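# Slide the door fully open and leave it open

## Task

Move the sliding door until it is completely open, and it has to remain open by itself once the robot stops holding it. Everything else must stay where it was at the start. Slamming the door, open or closed, counts as failure, and so does the robot falling over or finishing in a tilted state.

## Robot and tools

ROBOT. A LinearBot: an omnidirectional wheeled base with a column about 1.75 m high. A carriage rides up and down that column (lift_m, 0 to 1 m) and holds two identical six-joint arms, each with a two-finger gripper. Arm bases sit roughly 0.57 m + lift_m off the floor; carriage parts extend about 0.15 m lower. Reach is about 0.78 m from the shoulder but only around 0.38 m downward below the arm base. The hand is about 0.16 m long, 0.1 m wide, 0.14 m when open. Parked joint values 1 to 6 are 0, 0.05, 0.05, 1.45, 0, 0; parked, the robot footprint is about 0.95 m wide by 0.7 m long. Cameras: carriage_camera is fixed, facing forward and tilted about 20 degrees down; left_wrist_camera and right_wrist_camera look out past each hand's fingertips. Stretched arms heat their motors quickly even with nothing held.

FRAMES. Base frame: origin on the floor below the base centre, x forward, y left, z up, metres. left_hand and right_hand are reported in this frame as the midpoint between the finger pads, with quat_wxyz giving hand orientation (hand z along the fingers, fingers open along hand y; an upright hand with joints 1, 5, 6 at 0 reads (1, 0, 0, 0)). Odometry frame is the base frame as it was at the start; base_odometry counts wheel rotation only, so slip looks like travel; heading is positive to the left, range -3.142 to 3.142. Hand readings can be off from reality, especially at long reach.

execute_actions. Arguments: actions, a list holding one action or nothing; cameras, a list of camera names (carriage_camera, left_wrist_camera, right_wrist_camera, or all; omitted or null means all, [] means none). An action may contain base, joints, or both; they begin together and may finish at different moments. base holds exactly one relative command, an offset from where the base last measured itself: translate_m (metres, -2 to 2, forward positive), strafe_m (metres, -2 to 2, left positive) or rotate_rad (radians, -6.3 to 6.3, counter-clockwise/left positive). joints is a set of absolute targets keyed by name, in no fixed list order: lift_m (m, 0 to 1); for each arm (left_ and right_ prefixes, same ranges): joint1_rad -2.617 to 3.054 (vertical-axis swing, 0 forward, positive left); joint2_rad 0 to 3.141 (shoulder: 0 upper arm back and level, 1.57 vertical, 3.14 forward and level); joint3_rad 0 to 3.141 (elbow, 0 folded, 3.14 straight); joint4_rad -1.57 to 1.57 (wrist pitch, positive tips fingers up); joint5_rad -1.57 to 1.57 (wrist yaw, positive swings fingertips to the RIGHT, opposite to joint1); joint6_rad -2.094 to 2.094 (roll about the finger axis, positive clockwise viewed from the forearm); gripper_m 0 to 0.093 (pad gap in metres). A joint you leave out may still be driving toward its previous target. Any unknown key or out-of-range number causes the whole call to be rejected with no motion. An empty actions list only reports state and images. No action runs beyond 15 s.

wait: seconds, 0 to 10; commands nothing new and returns the same report as an empty action. zoom_image: camera name plus region [x0, y0, x1, y1] in pixels of that camera's most recent full image, origin at top-left, at most 504 by 504. finished_scene: scene, the integer number of the scene being closed; irreversible, and the door must already be open and staying open.

RESULTS. The pictures line lists which camera each returned image belongs to. base_status and joint_status tell how each commanded motion finished: done (for the base this only means the wheels turned the commanded amount, slip included; tiny moves may stop short and still say done); off_target (resting away from target and possibly still pushing); contact_stop or time_out (target dropped, holds where it stopped); not_followed / joint command not followed (a self-collision check refused that arm's targets, which may be retried with later actions until new valid targets are sent; the gripper part still runs). on_its_own lists uncommanded behaviour; held at is the held target, not the actual position. motor_effort gives percent of maximum, positive toward higher joint values, bracket = peak in the last action; readings carry bias and noise. drive_wheels is the busiest wheel motor (ignore sign); larger at rest than after a free drive means the base is still pressing something. Joint torques are raw drive outputs with offsets and noise. ARM HIT means an arm struck the robot hard. MOTOR HOT appears from 75 °C; OVER-TEMPERATURE FAULT stops an arm at 90 °C and it collapses at 100 °C; keys then show limit_stop_at_motor_heat and need resending. If a call reports a stop, later calls in the same reply are skipped.

CAUTIONS. Contact detection on the base and lift is late or may miss things; arms have none and will keep pushing, then snap to target when freed. After a drive is blocked, back off about 0.2 m along the path taken (or reverse the turn), repeat once if still pressed. The column can strike a table edge the base slid under; reversing into such an edge can topple the robot. Tipping risk grows with a high carriage, extended arms, loads, pulling, and sudden stops; only images reveal a lean. Keep the arms from striking or pressing each other. To free a refused arm, move only it clear first, then the other in a later action. Open the door with controlled, moderate motion so it is not slammed, avoid disturbing other objects, and release it so it stays open unaided. The robot holds the last command while you are thinking.

Each tool is called as a command line: name --argument value for each argument, lists and objects as JSON in quotes; but a table of rows of numbers goes row by row, as --pt "numbers of a row", without its own name.

## Session

I'll start by checking the current state and camera images.

execute_actions --actions '[]'

Scene clock: 0.00 s.
Joint torques (N m, as the arm reports them, + toward a larger angle): no reading
base_odometry: x=+0.000 y=+0.000 heading=+0.000 (m, m, rad; odometry frame)
base_status: not commanded
joint_positions: lift_m=+0.302 left_joint1_rad=-0.009 left_joint2_rad=+0.046 left_joint3_rad=+0.042 left_joint4_rad=+1.486 left_joint5_rad=-0.014 left_joint6_rad=+0.012 left_gripper_m=+0.095 right_joint1_rad=+0.028 right_joint2_rad=+0.060 right_joint3_rad=+0.055 right_joint4_rad=+1.499 right_joint5_rad=+0.020 right_joint6_rad=+0.046 right_gripper_m=+0.094
joint_status: not commanded
motor_effort: lift_m=+30 drive_wheels=+3 (%)
left_hand: x=+0.2797 y=+0.3271 z=+1.2997 quat_wxyz=(+0.999, -0.006, +0.045, +0.002) (m; base frame)
right_hand: x=+0.2770 y=-0.3277 z=+1.3034 quat_wxyz=(+0.999, +0.010, +0.039, +0.037) (m; base frame)
pictures: carriage_camera, left_wrist_camera, right_wrist_camera
Images, in order (width x height): carriage_camera 504x504, left_wrist_camera 504x504, right_wrist_camera 504x504.

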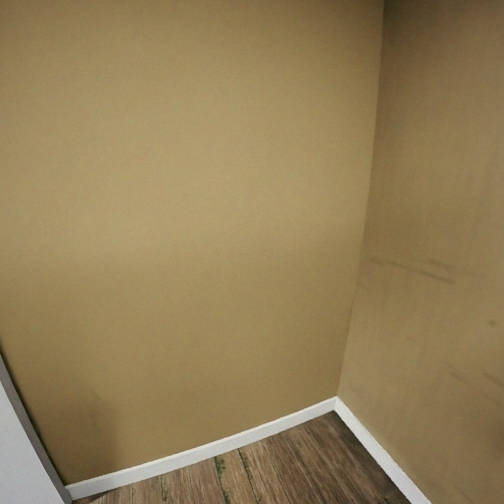

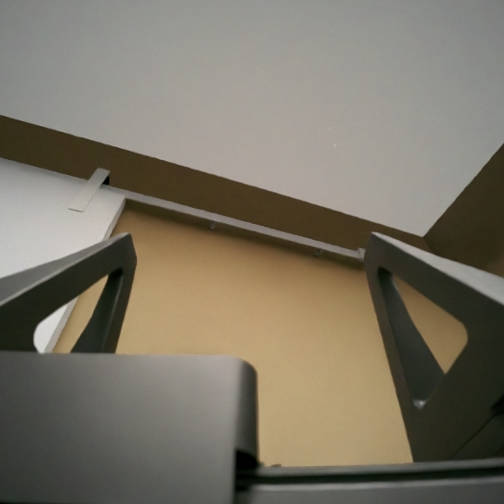

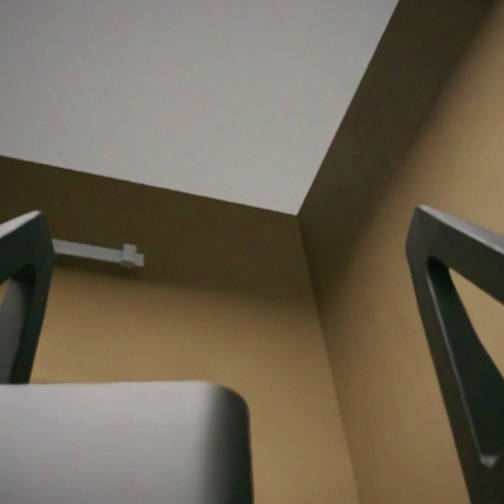

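execute_actions --actions '[{"base": {"rotate_rad": 0.8}}]'

Scene clock: 5.13 s.
Joint torques (N m, as the arm reports them, + toward a larger angle): left_arm=[-0.34  4.27  6.78 -0.25 -0.09 -0.04] | right_arm=[-0.13  5.22  5.8  -0.3   0.05  0.  ]
base_odometry: x=+0.000 y=+0.000 heading=+0.799 (m, m, rad; odometry frame)
base_status: done
joint_positions: lift_m=+0.302 left_joint1_rad=-0.009 left_joint2_rad=+0.046 left_joint3_rad=+0.042 left_joint4_rad=+1.486 left_joint5_rad=-0.014 left_joint6_rad=+0.012 left_gripper_m=+0.095 right_joint1_rad=+0.028 right_joint2_rad=+0.060 right_joint3_rad=+0.055 right_joint4_rad=+1.499 right_joint5_rad=+0.020 right_joint6_rad=+0.046 right_gripper_m=+0.094
joint_status: not commanded
motor_effort: lift_m=+30(30) drive_wheels=+10(28) (%)
left_hand: x=+0.2797 y=+0.3271 z=+1.2997 quat_wxyz=(+0.999, -0.006, +0.045, +0.002) (m; base frame)
right_hand: x=+0.2770 y=-0.3277 z=+1.3034 quat_wxyz=(+0.999, +0.010, +0.039, +0.037) (m; base frame)
pictures: carriage_camera, left_wrist_camera, right_wrist_camera
Images, in order (width x height): carriage_camera 504x504, left_wrist_camera 504x504, right_wrist_camera 504x504.

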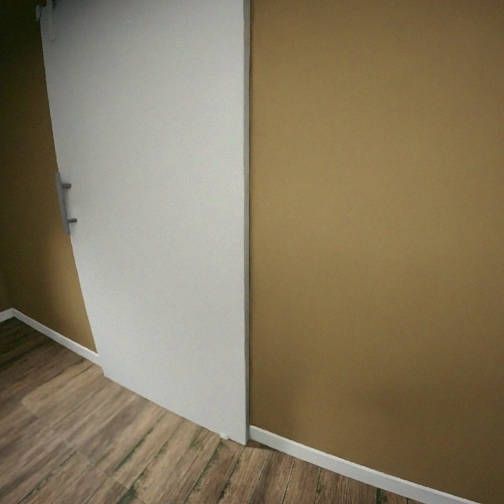

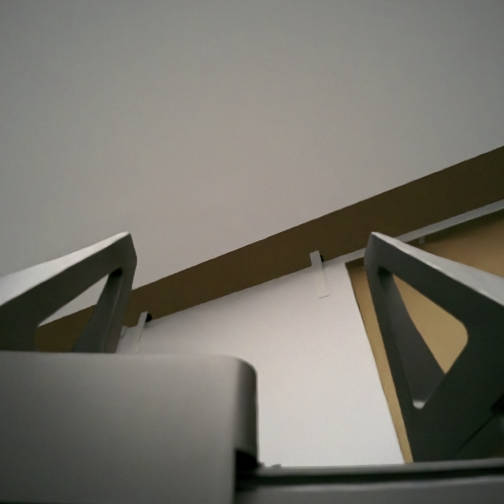

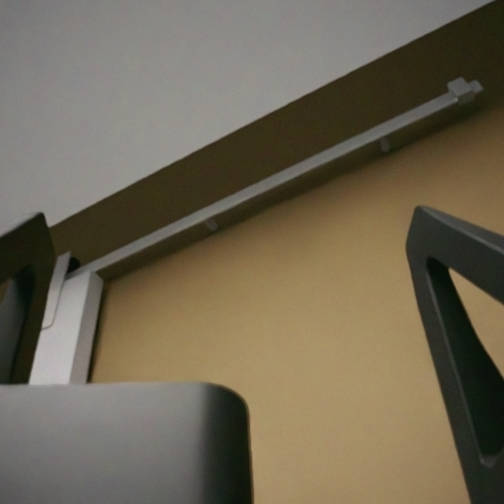

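execute_actions --actions '[{"base": {"rotate_rad": -0.47}, "joints": {"left_joint2_rad": 1.3, "left_joint3_rad": 1.3, "left_joint4_rad": 0.0}}]' --cameras '["carriage_camera"]'

execute_actions --actions '[{"base": {"strafe_m": 1.0}}]'

Scene clock: 69.50 s.
Joint torques (N m, as the arm reports them, + toward a larger angle): left_arm=[-0.42 -4.97 11.36  2.2  -0.1  -0.04] | right_arm=[-0.11  5.24  5.78 -0.3   0.05  0.  ]
base_odometry: x=+0.000 y=+0.000 heading=+0.331 (m, m, rad; odometry frame)
base_status: done
joint_positions: lift_m=+0.302 left_joint1_rad=-0.009 left_joint2_rad=+1.299 left_joint3_rad=+1.271 left_joint4_rad=-0.007 left_joint5_rad=-0.014 left_joint6_rad=+0.012 left_gripper_m=+0.095 right_joint1_rad=+0.028 right_joint2_rad=+0.060 right_joint3_rad=+0.055 right_joint4_rad=+1.498 right_joint5_rad=+0.020 right_joint6_rad=+0.046 right_gripper_m=+0.094
joint_status: all done
motor_effort: lift_m=+30(30) drive_wheels=-20(20) (%)
left_hand: x=+0.6974 y=+0.3231 z=+1.2830 quat_wxyz=(+0.695, +0.003, +0.719, +0.006) (m; base frame)
right_hand: x=+0.2772 y=-0.3277 z=+1.3034 quat_wxyz=(+0.999, +0.010, +0.039, +0.037) (m; base frame)
pictures: carriage_camera
Images, in order (width x height): carriage_camera 504x504.

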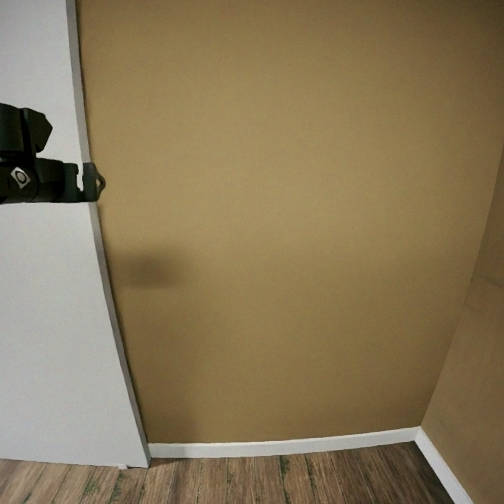

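Scene clock: 73.87 s.
Joint torques (N m, as the arm reports them, + toward a larger angle): left_arm=[-0.4  -5.08 11.44  2.22 -0.09 -0.04] | right_arm=[-0.12  5.22  5.77 -0.3   0.05  0.  ]
base_odometry: x=-0.327 y=+0.945 heading=+0.332 (m, m, rad; odometry frame)
base_status: done
joint_positions: lift_m=+0.302 left_joint1_rad=-0.009 left_joint2_rad=+1.299 left_joint3_rad=+1.271 left_joint4_rad=-0.007 left_joint5_rad=-0.014 left_joint6_rad=+0.012 left_gripper_m=+0.095 right_joint1_rad=+0.028 right_joint2_rad=+0.060 right_joint3_rad=+0.055 right_joint4_rad=+1.499 right_joint5_rad=+0.020 right_joint6_rad=+0.046 right_gripper_m=+0.094
joint_status: not commanded
motor_effort: lift_m=+30(30) drive_wheels=-10(22) (%)
left_hand: x=+0.6974 y=+0.3231 z=+1.2828 quat_wxyz=(+0.695, +0.003, +0.719, +0.006) (m; base frame)
right_hand: x=+0.2771 y=-0.3277 z=+1.3034 quat_wxyz=(+0.999, +0.010, +0.039, +0.037) (m; base frame)
pictures: carriage_camera, left_wrist_camera, right_wrist_camera
camera_calibration (this result's frames):
left_wrist_camera: T_world_to_cam=[[-0.011008, -0.999824, -0.0151977, 0.352466], [-0.642985, 0.0187174, -0.76565, 1.43108], [0.7658, 0.00134356, -0.643077, 0.407729], [0, 0, 0, 1]] pos_world=[0.611804, 0.32507, 1.36327]
right_wrist_camera: T_world_to_cam=[[0.069911, -0.996004, -0.0555795, -0.271854], [0.733032, 0.0890822, -0.674335, 0.704401], [0.676592, 0.0064019, 0.736331, -1.01905], [0, 0, 0, 1]] pos_world=[0.192135, -0.326994, 1.21025]
Images, in order (width x height): carriage_camera 504x504, left_wrist_camera 504x504, right_wrist_camera 504x504.

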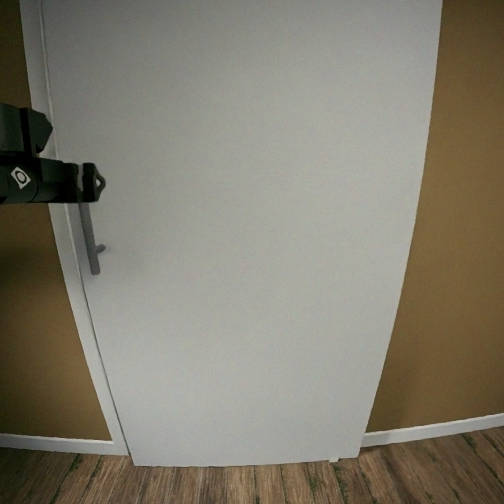

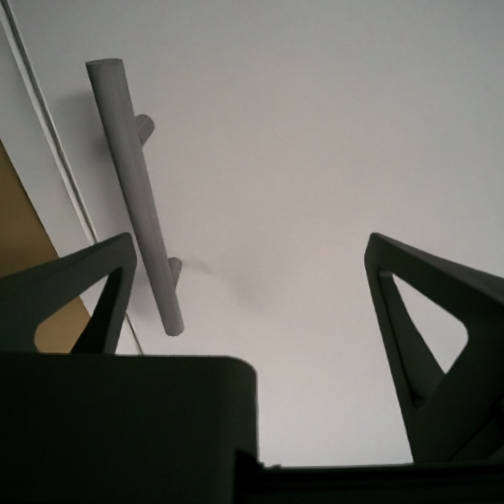

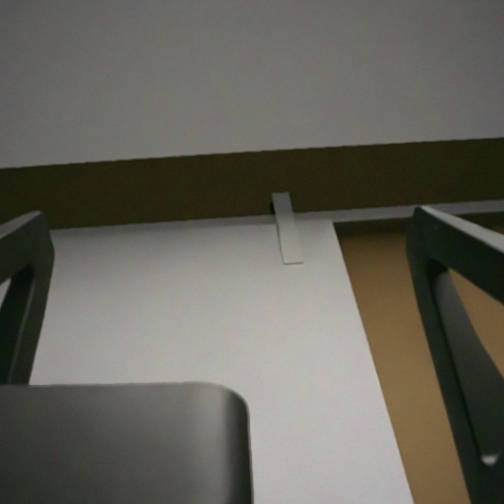

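execute_actions --actions '[{"base": {"strafe_m": 0.105}, "joints": {"lift_m": 0.19}}]' --cameras '["carriage_camera", "left_wrist_camera"]'

Scene clock: 94.10 s.
Joint torques (N m, as the arm reports them, + toward a larger angle): left_arm=[-0.25 -5.12 10.53  2.25 -0.11 -0.02] | right_arm=[-0.12  5.24  5.76 -0.29  0.06  0.  ]
base_odometry: x=-0.361 y=+1.044 heading=+0.333 (m, m, rad; odometry frame)
base_status: done
joint_positions: lift_m=+0.190 left_joint1_rad=-0.009 left_joint2_rad=+1.299 left_joint3_rad=+1.282 left_joint4_rad=-0.012 left_joint5_rad=-0.014 left_joint6_rad=+0.012 left_gripper_m=+0.095 right_joint1_rad=+0.028 right_joint2_rad=+0.060 right_joint3_rad=+0.055 right_joint4_rad=+1.498 right_joint5_rad=+0.020 right_joint6_rad=+0.046 right_gripper_m=+0.094
joint_status: all done
motor_effort: lift_m=+26(28) drive_wheels=-10(16) (%)
left_hand: x=+0.6969 y=+0.3231 z=+1.1748 quat_wxyz=(+0.697, +0.003, +0.717, +0.006) (m; base frame)
right_hand: x=+0.2773 y=-0.3277 z=+1.1911 quat_wxyz=(+0.999, +0.010, +0.039, +0.037) (m; base frame)
pictures: carriage_camera, left_wrist_camera
camera_calibration (this result's frames):
carriage_camera: T_world_to_cam=[[-0.0480079, -0.998829, 0.00591163, 0.00173568], [-0.310664, 0.00930637, -0.950474, 1.17555], [0.949307, -0.0474668, -0.310747, 0.180612], [0, 0, 0, 1]] pos_world=[0.193827, -0.000633349, 1.17344]
left_wrist_camera: T_world_to_cam=[[-0.0109095, -0.999825, -0.0152075, 0.350767], [-0.638006, 0.0186704, -0.769805, 1.34945], [0.769954, 0.00130433, -0.638098, 0.329932], [0, 0, 0, 1]] pos_world=[0.610751, 0.32508, 1.25468]
Images, in order (width x height): carriage_camera 504x504, left_wrist_camera 504x504.

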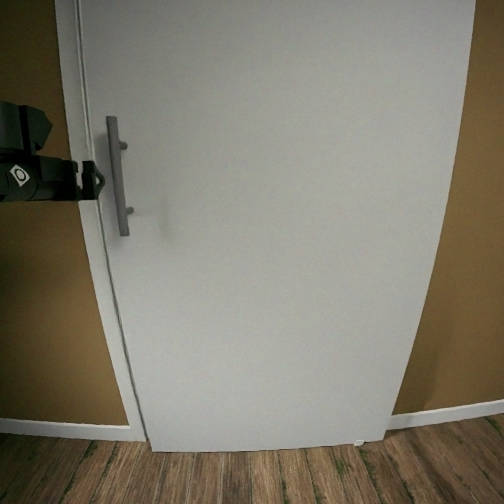

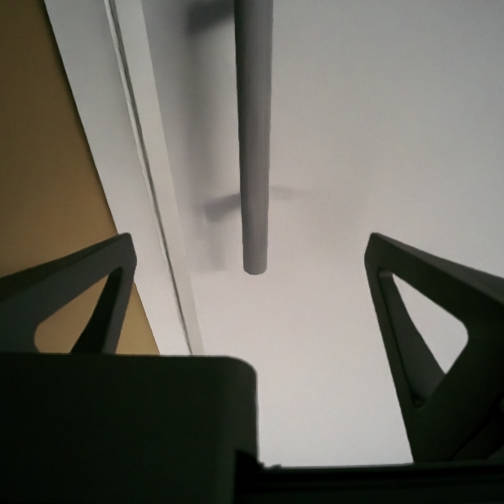

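execute_actions --actions '[{"base": {"translate_m": 0.14}}]' --cameras '["carriage_camera", "left_wrist_camera"]'

Scene clock: 99.13 s.
Joint torques (N m, as the arm reports them, + toward a larger angle): left_arm=[-0.29 -5.11 10.54  2.23 -0.08 -0.03] | right_arm=[-0.12  5.25  5.82 -0.32  0.05  0.  ]
base_odometry: x=-0.229 y=+1.091 heading=+0.334 (m, m, rad; odometry frame)
base_status: done
joint_positions: lift_m=+0.190 left_joint1_rad=-0.009 left_joint2_rad=+1.299 left_joint3_rad=+1.282 left_joint4_rad=-0.010 left_joint5_rad=-0.014 left_joint6_rad=+0.012 left_gripper_m=+0.095 right_joint1_rad=+0.028 right_joint2_rad=+0.060 right_joint3_rad=+0.055 right_joint4_rad=+1.499 right_joint5_rad=+0.020 right_joint6_rad=+0.046 right_gripper_m=+0.094
joint_status: not commanded
motor_effort: lift_m=+26(26) drive_wheels=-8(14) (%)
left_hand: x=+0.6969 y=+0.3231 z=+1.1752 quat_wxyz=(+0.698, +0.003, +0.716, +0.006) (m; base frame)
right_hand: x=+0.2771 y=-0.3277 z=+1.1911 quat_wxyz=(+0.999, +0.010, +0.039, +0.037) (m; base frame)
pictures: carriage_camera, left_wrist_camera
camera_calibration (this result's frames):
carriage_camera: T_world_to_cam=[[-0.0480079, -0.998829, 0.00591163, 0.00173568], [-0.310664, 0.00930637, -0.950474, 1.17555], [0.949307, -0.0474668, -0.310747, 0.180612], [0, 0, 0, 1]] pos_world=[0.193827, -0.000633349, 1.17344]
left_wrist_camera: T_world_to_cam=[[-0.0108804, -0.999825, -0.0152103, 0.350757], [-0.636537, 0.0186565, -0.771021, 1.35023], [0.77117, 0.00129285, -0.636628, 0.32765], [0, 0, 0, 1]] pos_world=[0.610612, 0.325082, 1.25498]
Images, in order (width x height): carriage_camera 504x504, left_wrist_camera 504x504.

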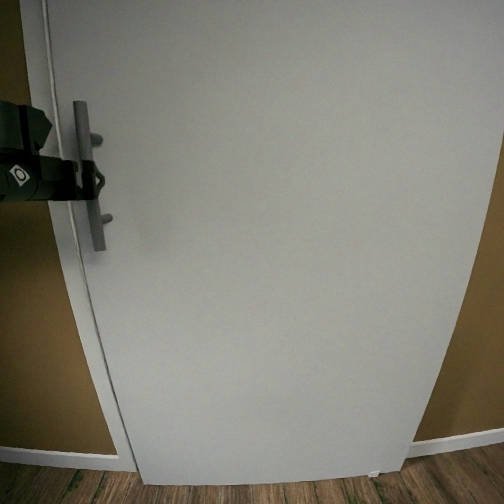

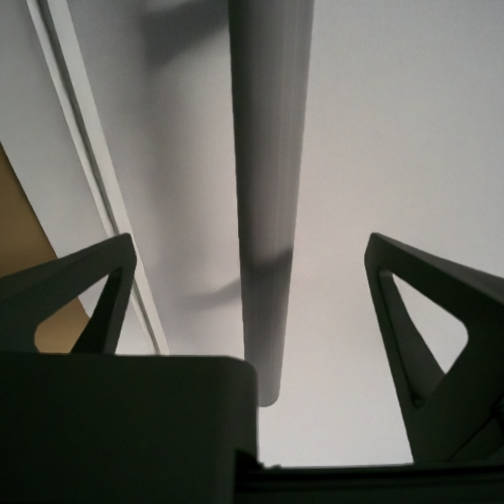

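execute_actions --actions '[{"base": {"translate_m": 0.03}}]' --cameras '["left_wrist_camera"]'

execute_actions --actions '[{"joints": {"left_gripper_m": 0.0}}]' --cameras '["carriage_camera", "left_wrist_camera"]'

Scene clock: 109.80 s.
Joint torques (N m, as the arm reports them, + toward a larger angle): left_arm=[-0.31 -4.92 10.39  2.24 -0.13 -0.04] | right_arm=[-0.1   5.23  5.81 -0.31  0.05 -0.01]
base_odometry: x=-0.201 y=+1.101 heading=+0.335 (m, m, rad; odometry frame)
base_status: done
joint_positions: lift_m=+0.190 left_joint1_rad=-0.009 left_joint2_rad=+1.299 left_joint3_rad=+1.282 left_joint4_rad=-0.009 left_joint5_rad=-0.014 left_joint6_rad=+0.012 left_gripper_m=+0.095 right_joint1_rad=+0.028 right_joint2_rad=+0.060 right_joint3_rad=+0.055 right_joint4_rad=+1.499 right_joint5_rad=+0.020 right_joint6_rad=+0.046 right_gripper_m=+0.094
joint_status: not commanded
motor_effort: lift_m=+26(26) drive_wheels=-7(13) (%)
left_hand: x=+0.6969 y=+0.3231 z=+1.1753 quat_wxyz=(+0.698, +0.003, +0.716, +0.006) (m; base frame)
right_hand: x=+0.2771 y=-0.3277 z=+1.1911 quat_wxyz=(+0.999, +0.010, +0.039, +0.037) (m; base frame)
pictures: left_wrist_camera
camera_calibration (this result's frames):
left_wrist_camera: T_world_to_cam=[[-0.0108746, -0.999825, -0.0152108, 0.350755], [-0.636243, 0.0186537, -0.771264, 1.35038], [0.771412, 0.00129056, -0.636334, 0.327194], [0, 0, 0, 1]] pos_world=[0.610584, 0.325082, 1.25504]
Images, in order (width x height): left_wrist_camera 504x504.

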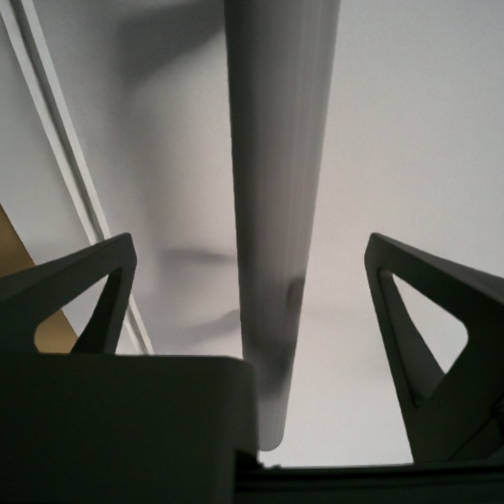

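Scene clock: 110.53 s.
Joint torques (N m, as the arm reports them, + toward a larger angle): left_arm=[ 0.49 -5.18 10.44  2.21 -0.29  0.02] | right_arm=[-0.16  5.23  5.78 -0.3   0.06  0.  ]
base_odometry: x=-0.201 y=+1.101 heading=+0.335 (m, m, rad; odometry frame)
base_status: not commanded
joint_positions: lift_m=+0.190 left_joint1_rad=-0.017 left_joint2_rad=+1.299 left_joint3_rad=+1.282 left_joint4_rad=-0.009 left_joint5_rad=+0.009 left_joint6_rad=+0.008 left_gripper_m=+0.024 right_joint1_rad=+0.028 right_joint2_rad=+0.060 right_joint3_rad=+0.055 right_joint4_rad=+1.499 right_joint5_rad=+0.020 right_joint6_rad=+0.046 right_gripper_m=+0.094
joint_status: left_gripper_m off_target (ended at +0.024, target +0.000)
motor_effort: lift_m=+26(26) drive_wheels=-7(7) (%)
left_hand: x=+0.6968 y=+0.3157 z=+1.1754 quat_wxyz=(+0.698, +0.012, +0.716, -0.007) (m; base frame)
right_hand: x=+0.2771 y=-0.3277 z=+1.1911 quat_wxyz=(+0.999, +0.010, +0.039, +0.037) (m; base frame)
pictures: carriage_camera, left_wrist_camera
camera_calibration (this result's frames):
carriage_camera: T_world_to_cam=[[-0.0480079, -0.998829, 0.00591163, 0.00173568], [-0.310664, 0.00930637, -0.950474, 1.17555], [0.949307, -0.0474668, -0.310747, 0.180612], [0, 0, 0, 1]] pos_world=[0.193827, -0.000633349, 1.17344]
left_wrist_camera: T_world_to_cam=[[-0.0416299, -0.999083, -0.0100496, 0.358421], [-0.635179, 0.0342282, -0.771606, 1.34528], [0.771242, -0.0257386, -0.636022, 0.335612], [0, 0, 0, 1]] pos_world=[0.61058, 0.320684, 1.25509]
Images, in order (width x height): carriage_camera 504x504, left_wrist_camera 504x504.

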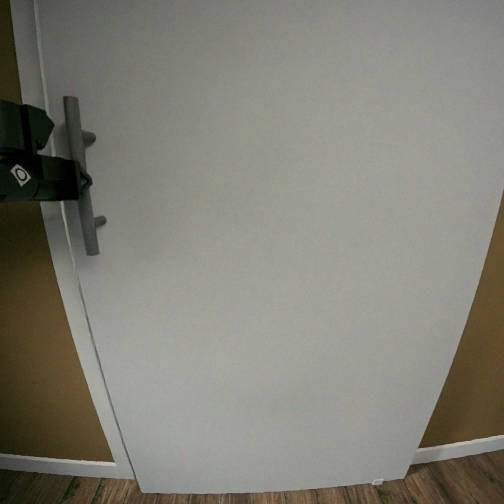

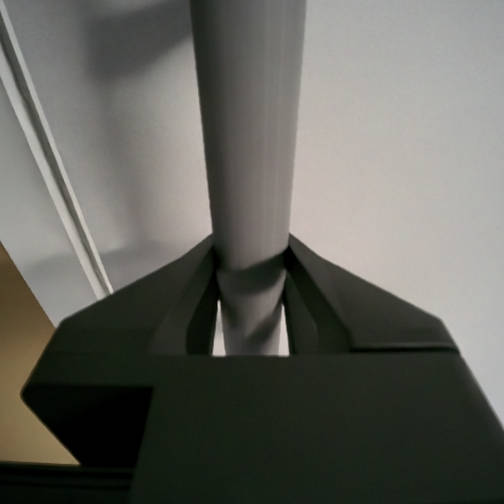

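execute_actions --actions '[{"base": {"strafe_m": -0.4}}]'

Scene clock: 119.40 s.
Joint torques (N m, as the arm reports them, + toward a larger angle): left_arm=[-2.04 -6.41 10.46  2.03  0.72  0.06] | right_arm=[-0.13  5.17  5.81 -0.31  0.02  0.  ]
base_odometry: x=-0.175 y=+1.031 heading=+0.336 (m, m, rad; odometry frame)
base_status: strafe_m contact_stop (by the wheels' count: -0.074 of -0.400)
joint_positions: lift_m=+0.190 left_joint1_rad=+0.008 left_joint2_rad=+1.313 left_joint3_rad=+1.282 left_joint4_rad=+0.014 left_joint5_rad=-0.108 left_joint6_rad=+0.002 left_gripper_m=+0.024 right_joint1_rad=+0.028 right_joint2_rad=+0.061 right_joint3_rad=+0.055 right_joint4_rad=+1.499 right_joint5_rad=+0.022 right_joint6_rad=+0.046 right_gripper_m=+0.094
joint_status: not commanded
motor_effort: lift_m=+27(27) drive_wheels=+3(17) (%)
left_hand: x=+0.7001 y=+0.3469 z=+1.1750 quat_wxyz=(+0.700, -0.040, +0.712, +0.042) (m; base frame)
right_hand: x=+0.2773 y=-0.3280 z=+1.1911 quat_wxyz=(+0.999, +0.011, +0.039, +0.037) (m; base frame)
pictures: carriage_camera, left_wrist_camera, right_wrist_camera
camera_calibration (this result's frames):
carriage_camera: T_world_to_cam=[[-0.0480079, -0.998829, 0.00591163, 0.0017358], [-0.310664, 0.00930637, -0.950474, 1.17553], [0.949307, -0.0474668, -0.310747, 0.180606], [0, 0, 0, 1]] pos_world=[0.193827, -0.000633349, 1.17342]
left_wrist_camera: T_world_to_cam=[[0.100634, -0.994899, -0.00692944, 0.285024], [-0.626787, -0.0579876, -0.77703, 1.37849], [0.772665, 0.0825391, -0.629425, 0.287247], [0, 0, 0, 1]] pos_world=[0.613389, 0.339796, 1.2539]
right_wrist_camera: T_world_to_cam=[[0.069738, -0.995907, -0.0574922, -0.27607], [0.732752, 0.0902476, -0.674485, 0.629238], [0.676913, 0.00490967, 0.736047, -0.936719], [0, 0, 0, 1]] pos_world=[0.192254, -0.327128, 1.09801]
Images, in order (width x height): carriage_camera 504x504, left_wrist_camera 504x504, right_wrist_camera 504x504.

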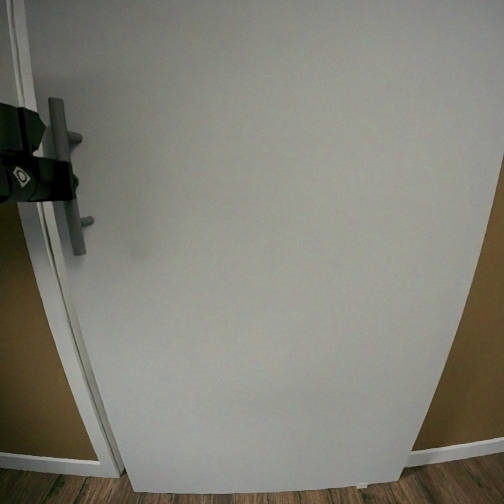

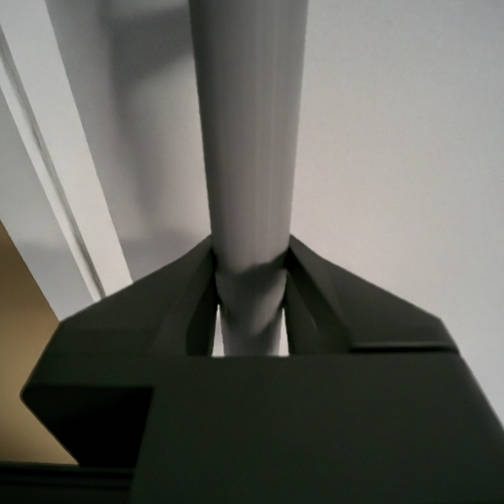

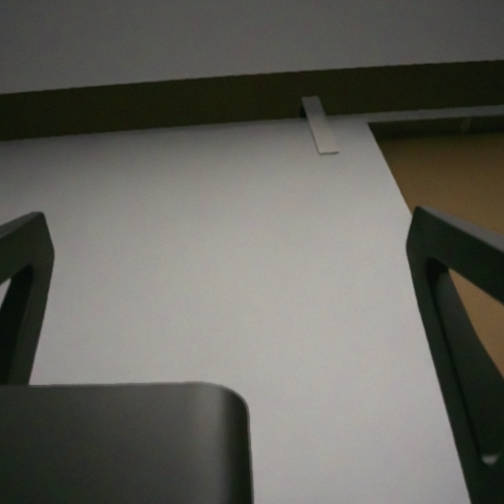

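execute_actions --actions '[{"base": {"strafe_m": -0.35}, "joints": {"left_joint1_rad": 0.0, "left_joint5_rad": 0.0, "left_gripper_m": 0.0}}]'

Scene clock: 127.83 s.
Joint torques (N m, as the arm reports them, + toward a larger angle): left_arm=[ 3.18 -6.12 10.53  2.13 -1.35  0.06] | right_arm=[-0.09  5.08  5.78 -0.3   0.04  0.  ]
base_odometry: x=-0.059 y=+0.700 heading=+0.336 (m, m, rad; odometry frame)
base_status: done
joint_positions: lift_m=+0.190 left_joint1_rad=-0.038 left_joint2_rad=+1.308 left_joint3_rad=+1.282 left_joint4_rad=+0.003 left_joint5_rad=+0.148 left_joint6_rad=+0.001 left_gripper_m=+0.024 right_joint1_rad=+0.028 right_joint2_rad=+0.061 right_joint3_rad=+0.055 right_joint4_rad=+1.499 right_joint5_rad=+0.022 right_joint6_rad=+0.046 right_gripper_m=+0.094
joint_status: left_joint1_rad off_target (ended at -0.038, target +0.000); left_joint5_rad off_target (ended at +0.148, target +0.000); left_gripper_m off_target (ended at +0.024, target +0.000)
motor_effort: lift_m=+27(27) drive_wheels=-4(19) (%)
left_hand: x=+0.6965 y=+0.2830 z=+1.1746 quat_wxyz=(+0.696, +0.065, +0.712, -0.066) (m; base frame)
right_hand: x=+0.2773 y=-0.3280 z=+1.1911 quat_wxyz=(+0.999, +0.011, +0.039, +0.037) (m; base frame)
pictures: carriage_camera, left_wrist_camera, right_wrist_camera
camera_calibration (this result's frames):
carriage_camera: T_world_to_cam=[[-0.0480079, -0.998829, 0.00591163, 0.00173581], [-0.310664, 0.00930637, -0.950474, 1.17553], [0.949307, -0.0474668, -0.310747, 0.180606], [0, 0, 0, 1]] pos_world=[0.193827, -0.000633349, 1.17342]
left_wrist_camera: T_world_to_cam=[[-0.199165, -0.979966, -0.000522078, 0.41885], [-0.620625, 0.126546, -0.773829, 1.31196], [0.758392, -0.153795, -0.633395, 0.376616], [0, 0, 0, 1]] pos_world=[0.612032, 0.302358, 1.254]
right_wrist_camera: T_world_to_cam=[[0.069738, -0.995907, -0.0574922, -0.27607], [0.732752, 0.0902476, -0.674485, 0.629238], [0.676913, 0.00490967, 0.736047, -0.936719], [0, 0, 0, 1]] pos_world=[0.192254, -0.327128, 1.09801]
Images, in order (width x height): carriage_camera 504x504, left_wrist_camera 504x504, right_wrist_camera 504x504.

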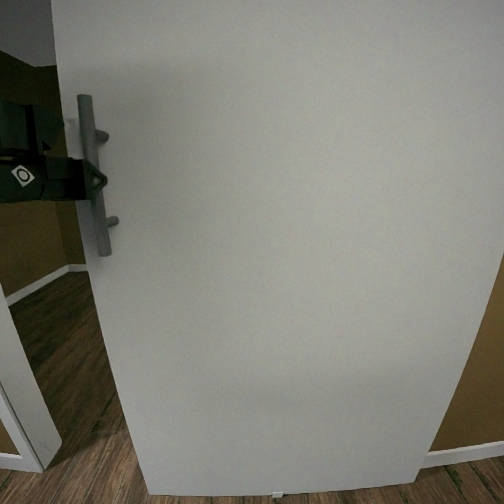

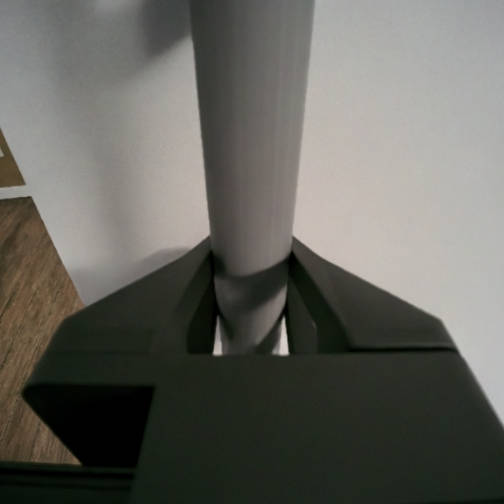

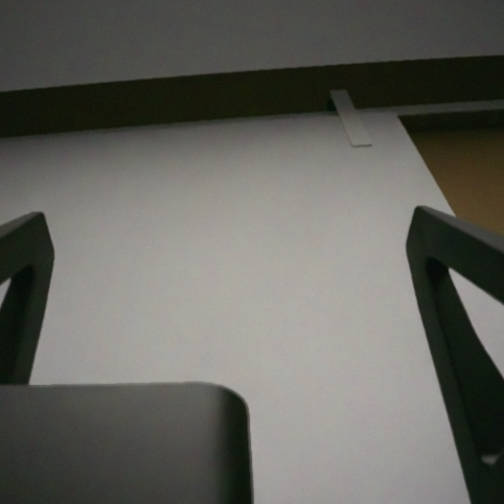

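execute_actions --actions '[{"base": {"strafe_m": -0.3}, "joints": {"left_joint1_rad": 0.0, "left_joint5_rad": 0.0, "left_gripper_m": 0.0}}]'

Scene clock: 135.00 s.
Joint torques (N m, as the arm reports them, + toward a larger angle): left_arm=[-1.77 -6.39 10.54  2.03  0.5   0.13] | right_arm=[-0.14  5.11  5.7  -0.31  0.02  0.  ]
base_odometry: x=-0.021 y=+0.591 heading=+0.337 (m, m, rad; odometry frame)
base_status: strafe_m contact_stop (by the wheels' count: -0.116 of -0.300)
joint_positions: lift_m=+0.190 left_joint1_rad=+0.014 left_joint2_rad=+1.312 left_joint3_rad=+1.282 left_joint4_rad=+0.011 left_joint5_rad=-0.069 left_joint6_rad=-0.001 left_gripper_m=+0.024 right_joint1_rad=+0.029 right_joint2_rad=+0.062 right_joint3_rad=+0.056 right_joint4_rad=+1.499 right_joint5_rad=+0.023 right_joint6_rad=+0.046 right_gripper_m=+0.094
joint_status: left_joint5_rad off_target (ended at -0.069, target +0.000); left_gripper_m off_target (ended at +0.024, target +0.000); the others done
motor_effort: lift_m=+27(27) drive_wheels=+1(16) (%)
left_hand: x=+0.7004 y=+0.3430 z=+1.1745 quat_wxyz=(+0.700, -0.030, +0.713, +0.029) (m; base frame)
right_hand: x=+0.2771 y=-0.3283 z=+1.1914 quat_wxyz=(+0.999, +0.012, +0.039, +0.037) (m; base frame)
pictures: carriage_camera, left_wrist_camera, right_wrist_camera
camera_calibration (this result's frames):
carriage_camera: T_world_to_cam=[[-0.0480079, -0.998829, 0.00591163, 0.00173587], [-0.310664, 0.00930637, -0.950474, 1.17552], [0.949307, -0.0474668, -0.310747, 0.180603], [0, 0, 0, 1]] pos_world=[0.193827, -0.000633349, 1.17341]
left_wrist_camera: T_world_to_cam=[[0.0680131, -0.997681, -0.00257098, 0.299749], [-0.629883, -0.0409412, -0.775611, 1.37275], [0.773707, 0.0543711, -0.631206, 0.298084], [0, 0, 0, 1]] pos_world=[0.613656, 0.339049, 1.25364]
right_wrist_camera: T_world_to_cam=[[0.0700414, -0.995799, -0.0589779, -0.274576], [0.733213, 0.0914799, -0.673817, 0.629095], [0.676382, 0.0039517, 0.73654, -0.937536], [0, 0, 0, 1]] pos_world=[0.192104, -0.327267, 1.09823]
Images, in order (width x height): carriage_camera 504x504, left_wrist_camera 504x504, right_wrist_camera 504x504.

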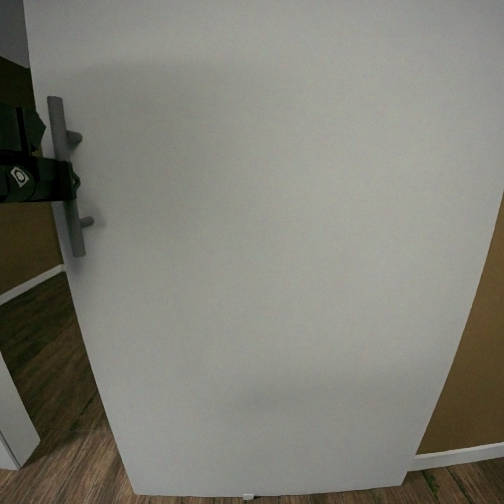

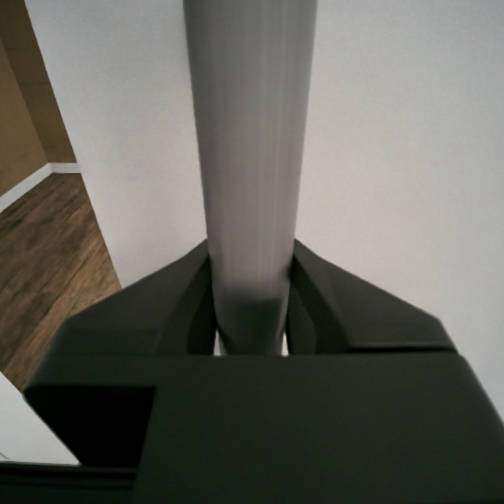

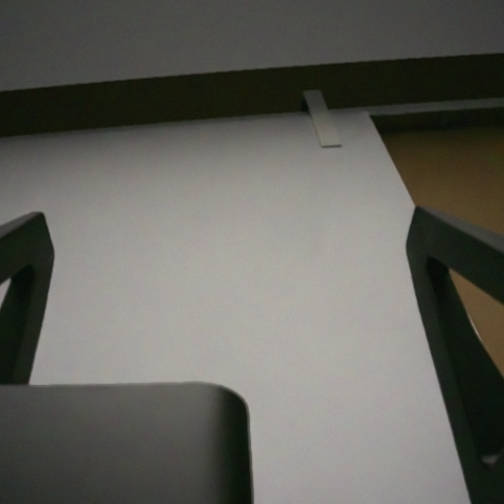

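execute_actions --actions '[{"base": {"strafe_m": -0.25}, "joints": {"left_joint1_rad": -0.02, "left_joint5_rad": 0.02, "left_gripper_m": 0.0}}]'

Scene clock: 142.53 s.
Joint torques (N m, as the arm reports them, + toward a larger angle): left_arm=[ 2.6  -6.65 10.46  1.99 -1.01  0.09] | right_arm=[-0.15  5.13  5.67 -0.3   0.02  0.  ]
base_odometry: x=+0.062 y=+0.355 heading=+0.337 (m, m, rad; odometry frame)
base_status: done
joint_positions: lift_m=+0.190 left_joint1_rad=-0.051 left_joint2_rad=+1.314 left_joint3_rad=+1.282 left_joint4_rad=+0.015 left_joint5_rad=+0.130 left_joint6_rad=-0.001 left_gripper_m=+0.023 right_joint1_rad=+0.029 right_joint2_rad=+0.062 right_joint3_rad=+0.056 right_joint4_rad=+1.499 right_joint5_rad=+0.023 right_joint6_rad=+0.046 right_gripper_m=+0.094
joint_status: left_joint1_rad off_target (ended at -0.051, target -0.020); left_joint5_rad off_target (ended at +0.129, target +0.020); left_gripper_m off_target (ended at +0.023, target +0.000)
motor_effort: lift_m=+27(27) drive_wheels=-4(18) (%)
left_hand: x=+0.6986 y=+0.2801 z=+1.1747 quat_wxyz=(+0.698, +0.063, +0.710, -0.064) (m; base frame)
right_hand: x=+0.2771 y=-0.3283 z=+1.1914 quat_wxyz=(+0.999, +0.012, +0.039, +0.037) (m; base frame)
pictures: carriage_camera, left_wrist_camera, right_wrist_camera
camera_calibration (this result's frames):
carriage_camera: T_world_to_cam=[[-0.0480079, -0.998829, 0.00591163, 0.00173587], [-0.310664, 0.00930637, -0.950474, 1.17552], [0.949307, -0.0474668, -0.310747, 0.180602], [0, 0, 0, 1]] pos_world=[0.193827, -0.000633349, 1.17341]
left_wrist_camera: T_world_to_cam=[[-0.194268, -0.980948, 0.000207115, 0.412436], [-0.617365, 0.1221, -0.777144, 1.31655], [0.762313, -0.151102, -0.629323, 0.366313], [0, 0, 0, 1]] pos_world=[0.613673, 0.299178, 1.2536]
right_wrist_camera: T_world_to_cam=[[0.0700414, -0.995799, -0.0589779, -0.274576], [0.733213, 0.0914799, -0.673817, 0.629095], [0.676382, 0.0039517, 0.73654, -0.937536], [0, 0, 0, 1]] pos_world=[0.192104, -0.327267, 1.09823]
Images, in order (width x height): carriage_camera 504x504, left_wrist_camera 504x504, right_wrist_camera 504x504.

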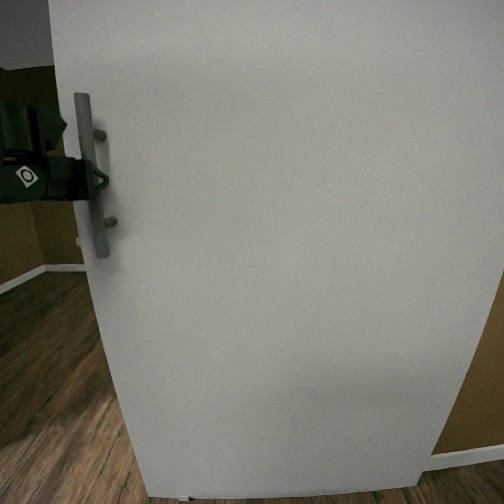

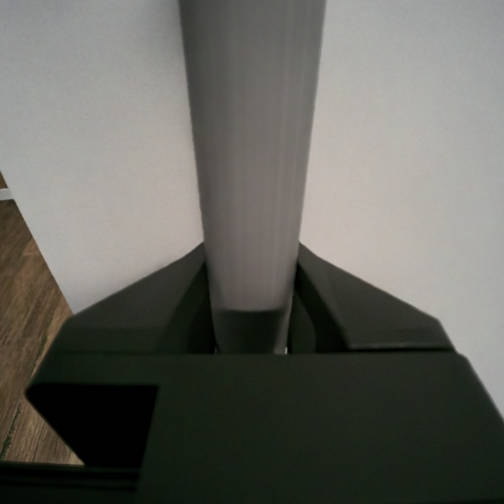

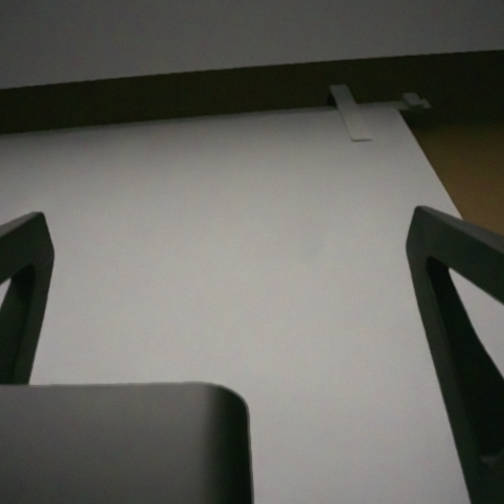

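execute_actions --actions '[{"base": {"strafe_m": -0.08}, "joints": {"left_joint1_rad": -0.02, "left_joint5_rad": 0.02, "left_gripper_m": 0.0}}]'

Scene clock: 150.63 s.
Joint torques (N m, as the arm reports them, + toward a larger angle): left_arm=[-2.56 -6.55 10.49  1.99  0.6   0.12] | right_arm=[-0.14  5.17  5.7  -0.3   0.01  0.  ]
base_odometry: x=+0.086 y=+0.288 heading=+0.337 (m, m, rad; odometry frame)
base_status: strafe_m contact_stop (by the wheels' count: -0.071 of -0.080)
joint_positions: lift_m=+0.190 left_joint1_rad=+0.004 left_joint2_rad=+1.314 left_joint3_rad=+1.282 left_joint4_rad=+0.016 left_joint5_rad=-0.058 left_joint6_rad=-0.002 left_gripper_m=+0.023 right_joint1_rad=+0.029 right_joint2_rad=+0.062 right_joint3_rad=+0.056 right_joint4_rad=+1.498 right_joint5_rad=+0.023 right_joint6_rad=+0.046 right_gripper_m=+0.094
joint_status: left_joint1_rad off_target (ended at +0.004, target -0.020); left_joint5_rad off_target (ended at -0.058, target +0.020); left_gripper_m off_target (ended at +0.023, target +0.000)
motor_effort: lift_m=+27(27) drive_wheels=+1(9) (%)
left_hand: x=+0.7014 y=+0.3365 z=+1.1748 quat_wxyz=(+0.701, -0.022, +0.713, +0.021) (m; base frame)
right_hand: x=+0.2772 y=-0.3283 z=+1.1914 quat_wxyz=(+0.998, +0.012, +0.039, +0.037) (m; base frame)
pictures: carriage_camera, left_wrist_camera, right_wrist_camera
camera_calibration (this result's frames):
carriage_camera: T_world_to_cam=[[-0.0480079, -0.998829, 0.00591163, 0.00173587], [-0.310664, 0.00930637, -0.950474, 1.17552], [0.949307, -0.0474668, -0.310747, 0.180602], [0, 0, 0, 1]] pos_world=[0.193827, -0.000633349, 1.17341]
left_wrist_camera: T_world_to_cam=[[0.0467073, -0.998908, -0.0014772, 0.307296], [-0.628503, -0.0282383, -0.777294, 1.37005], [0.776403, 0.0372337, -0.629136, 0.299253], [0, 0, 0, 1]] pos_world=[0.614384, 0.334505, 1.25365]
right_wrist_camera: T_world_to_cam=[[0.069966, -0.99578, -0.0593888, -0.274134], [0.732694, 0.0916996, -0.674352, 0.629803], [0.676952, 0.00366778, 0.736018, -0.937281], [0, 0, 0, 1]] pos_world=[0.19222, -0.327292, 1.09828]
Images, in order (width x height): carriage_camera 504x504, left_wrist_camera 504x504, right_wrist_camera 504x504.

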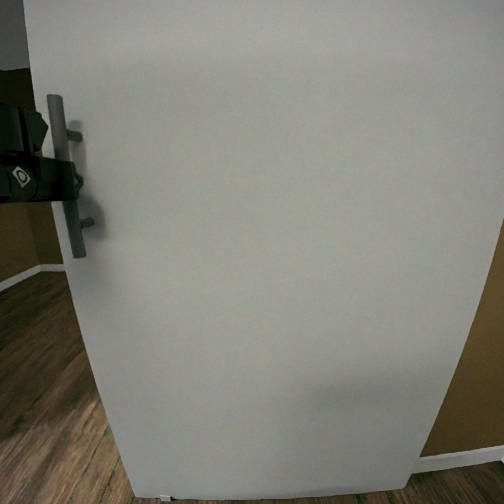

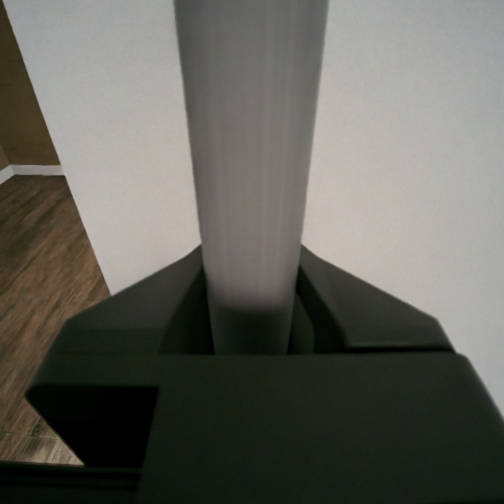

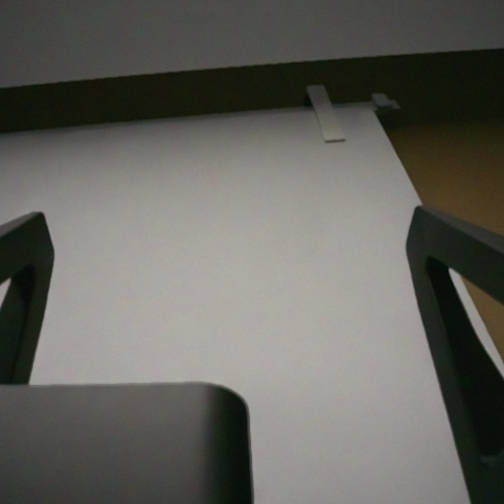

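execute_actions --actions '[{"base": {"strafe_m": -0.08}, "joints": {"left_joint1_rad": -0.03, "left_joint5_rad": 0.03, "left_gripper_m": 0.0}}]'

Scene clock: 155.90 s.
Joint torques (N m, as the arm reports them, + toward a larger angle): left_arm=[-1.29 -6.62 10.51  1.99  0.56  0.14] | right_arm=[-0.14  5.12  5.72 -0.29  0.01  0.  ]
base_odometry: x=+0.113 y=+0.213 heading=+0.337 (m, m, rad; odometry frame)
base_status: done
joint_positions: lift_m=+0.190 left_joint1_rad=-0.021 left_joint2_rad=+1.316 left_joint3_rad=+1.282 left_joint4_rad=+0.016 left_joint5_rad=-0.039 left_joint6_rad=-0.004 left_gripper_m=+0.022 right_joint1_rad=+0.029 right_joint2_rad=+0.062 right_joint3_rad=+0.056 right_joint4_rad=+1.498 right_joint5_rad=+0.023 right_joint6_rad=+0.046 right_gripper_m=+0.094
joint_status: left_joint5_rad off_target (ended at -0.039, target +0.030); left_gripper_m off_target (ended at +0.022, target +0.000); the others done
motor_effort: lift_m=+27(27) drive_wheels=-3(13) (%)
left_hand: x=+0.7020 y=+0.3224 z=+1.1743 quat_wxyz=(+0.701, -0.008, +0.713, +0.005) (m; base frame)
right_hand: x=+0.2772 y=-0.3283 z=+1.1914 quat_wxyz=(+0.998, +0.012, +0.039, +0.037) (m; base frame)
pictures: carriage_camera, left_wrist_camera, right_wrist_camera
camera_calibration (this result's frames):
carriage_camera: T_world_to_cam=[[-0.0480079, -0.998829, 0.00591163, 0.00173587], [-0.310664, 0.00930637, -0.950474, 1.17552], [0.949307, -0.0474668, -0.310747, 0.180602], [0, 0, 0, 1]] pos_world=[0.193827, -0.000633349, 1.17341]
left_wrist_camera: T_world_to_cam=[[0.00364636, -0.999993, 0.000335132, 0.321639], [-0.630011, -0.00255752, -0.776582, 1.36158], [0.776578, 0.00262056, -0.630016, 0.311085], [0, 0, 0, 1]] pos_world=[0.615054, 0.324304, 1.25326]
right_wrist_camera: T_world_to_cam=[[0.069966, -0.99578, -0.0593888, -0.274134], [0.732694, 0.0916996, -0.674352, 0.629803], [0.676952, 0.00366778, 0.736018, -0.937281], [0, 0, 0, 1]] pos_world=[0.19222, -0.327292, 1.09828]
Images, in order (width x height): carriage_camera 504x504, left_wrist_camera 504x504, right_wrist_camera 504x504.

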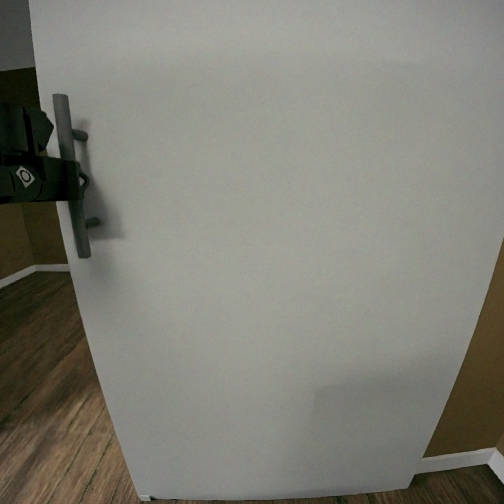

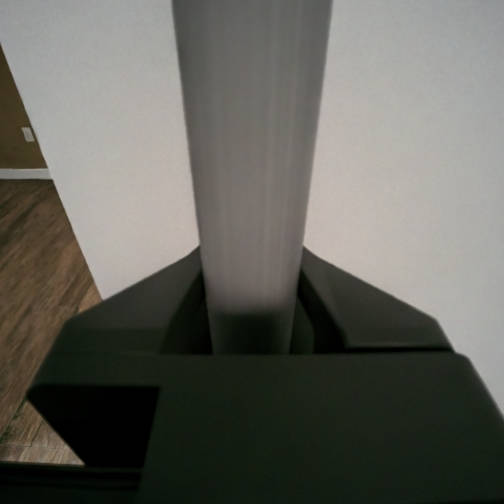

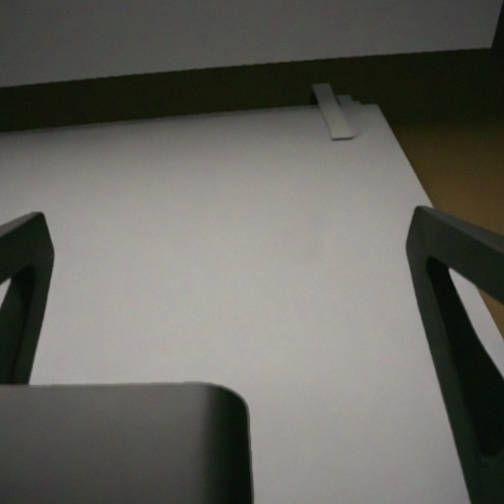

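execute_actions --actions '[{"base": {"strafe_m": -0.03}, "joints": {"left_joint1_rad": -0.03, "left_joint5_rad": 0.03, "left_gripper_m": 0.0}}]'

Scene clock: 159.87 s.
Joint torques (N m, as the arm reports them, + toward a larger angle): left_arm=[-5.27 -6.71 10.52  1.95  0.97  0.17] | right_arm=[-0.14  5.14  5.71 -0.29  0.01  0.  ]
base_odometry: x=+0.123 y=+0.185 heading=+0.338 (m, m, rad; odometry frame)
base_status: done
joint_positions: lift_m=+0.190 left_joint1_rad=+0.020 left_joint2_rad=+1.316 left_joint3_rad=+1.282 left_joint4_rad=+0.019 left_joint5_rad=-0.091 left_joint6_rad=-0.003 left_gripper_m=+0.022 right_joint1_rad=+0.029 right_joint2_rad=+0.062 right_joint3_rad=+0.056 right_joint4_rad=+1.498 right_joint5_rad=+0.023 right_joint6_rad=+0.046 right_gripper_m=+0.094
joint_status: left_joint1_rad off_target (ended at +0.020, target -0.030); left_joint5_rad off_target (ended at -0.092, target +0.030); left_gripper_m off_target (ended at +0.022, target +0.000)
motor_effort: lift_m=+27(27) drive_wheels=+4(11) (%)
left_hand: x=+0.7010 y=+0.3493 z=+1.1752 quat_wxyz=(+0.701, -0.040, +0.711, +0.038) (m; base frame)
right_hand: x=+0.2772 y=-0.3283 z=+1.1914 quat_wxyz=(+0.998, +0.012, +0.039, +0.037) (m; base frame)
pictures: carriage_camera, left_wrist_camera, right_wrist_camera
camera_calibration (this result's frames):
carriage_camera: T_world_to_cam=[[-0.0480079, -0.998829, 0.00591163, 0.00173587], [-0.310664, 0.00930637, -0.950474, 1.17552], [0.949307, -0.0474668, -0.310747, 0.180602], [0, 0, 0, 1]] pos_world=[0.193827, -0.000633349, 1.17341]
left_wrist_camera: T_world_to_cam=[[0.0958042, -0.9954, -0.000687634, 0.283551], [-0.624192, -0.0595385, -0.778999, 1.38041], [0.775374, 0.0750606, -0.627025, 0.284415], [0, 0, 0, 1]] pos_world=[0.61395, 0.343086, 1.25387]
right_wrist_camera: T_world_to_cam=[[0.069966, -0.99578, -0.0593888, -0.274134], [0.732694, 0.0916996, -0.674352, 0.629803], [0.676952, 0.00366778, 0.736018, -0.937281], [0, 0, 0, 1]] pos_world=[0.19222, -0.327292, 1.09828]
Images, in order (width x height): carriage_camera 504x504, left_wrist_camera 504x504, right_wrist_camera 504x504.

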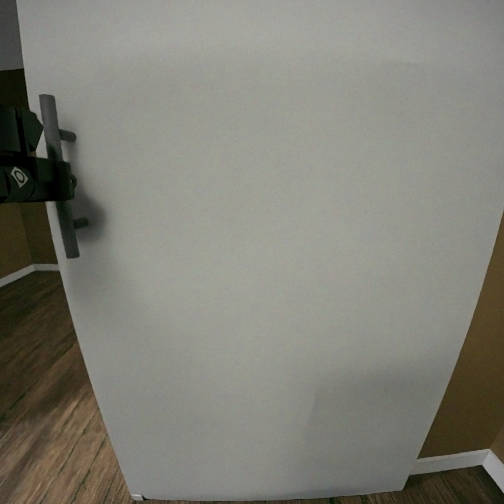

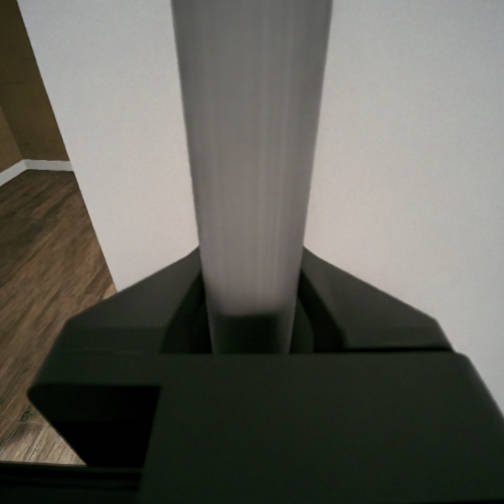

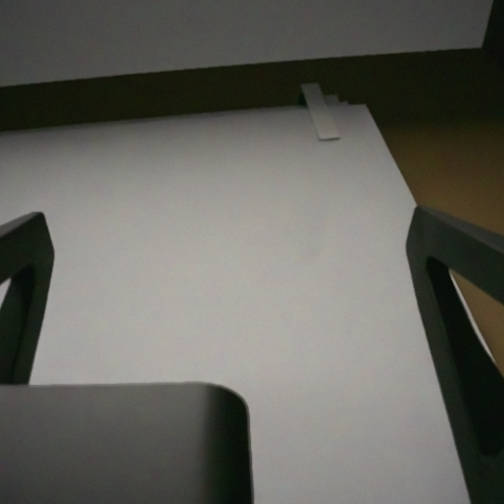

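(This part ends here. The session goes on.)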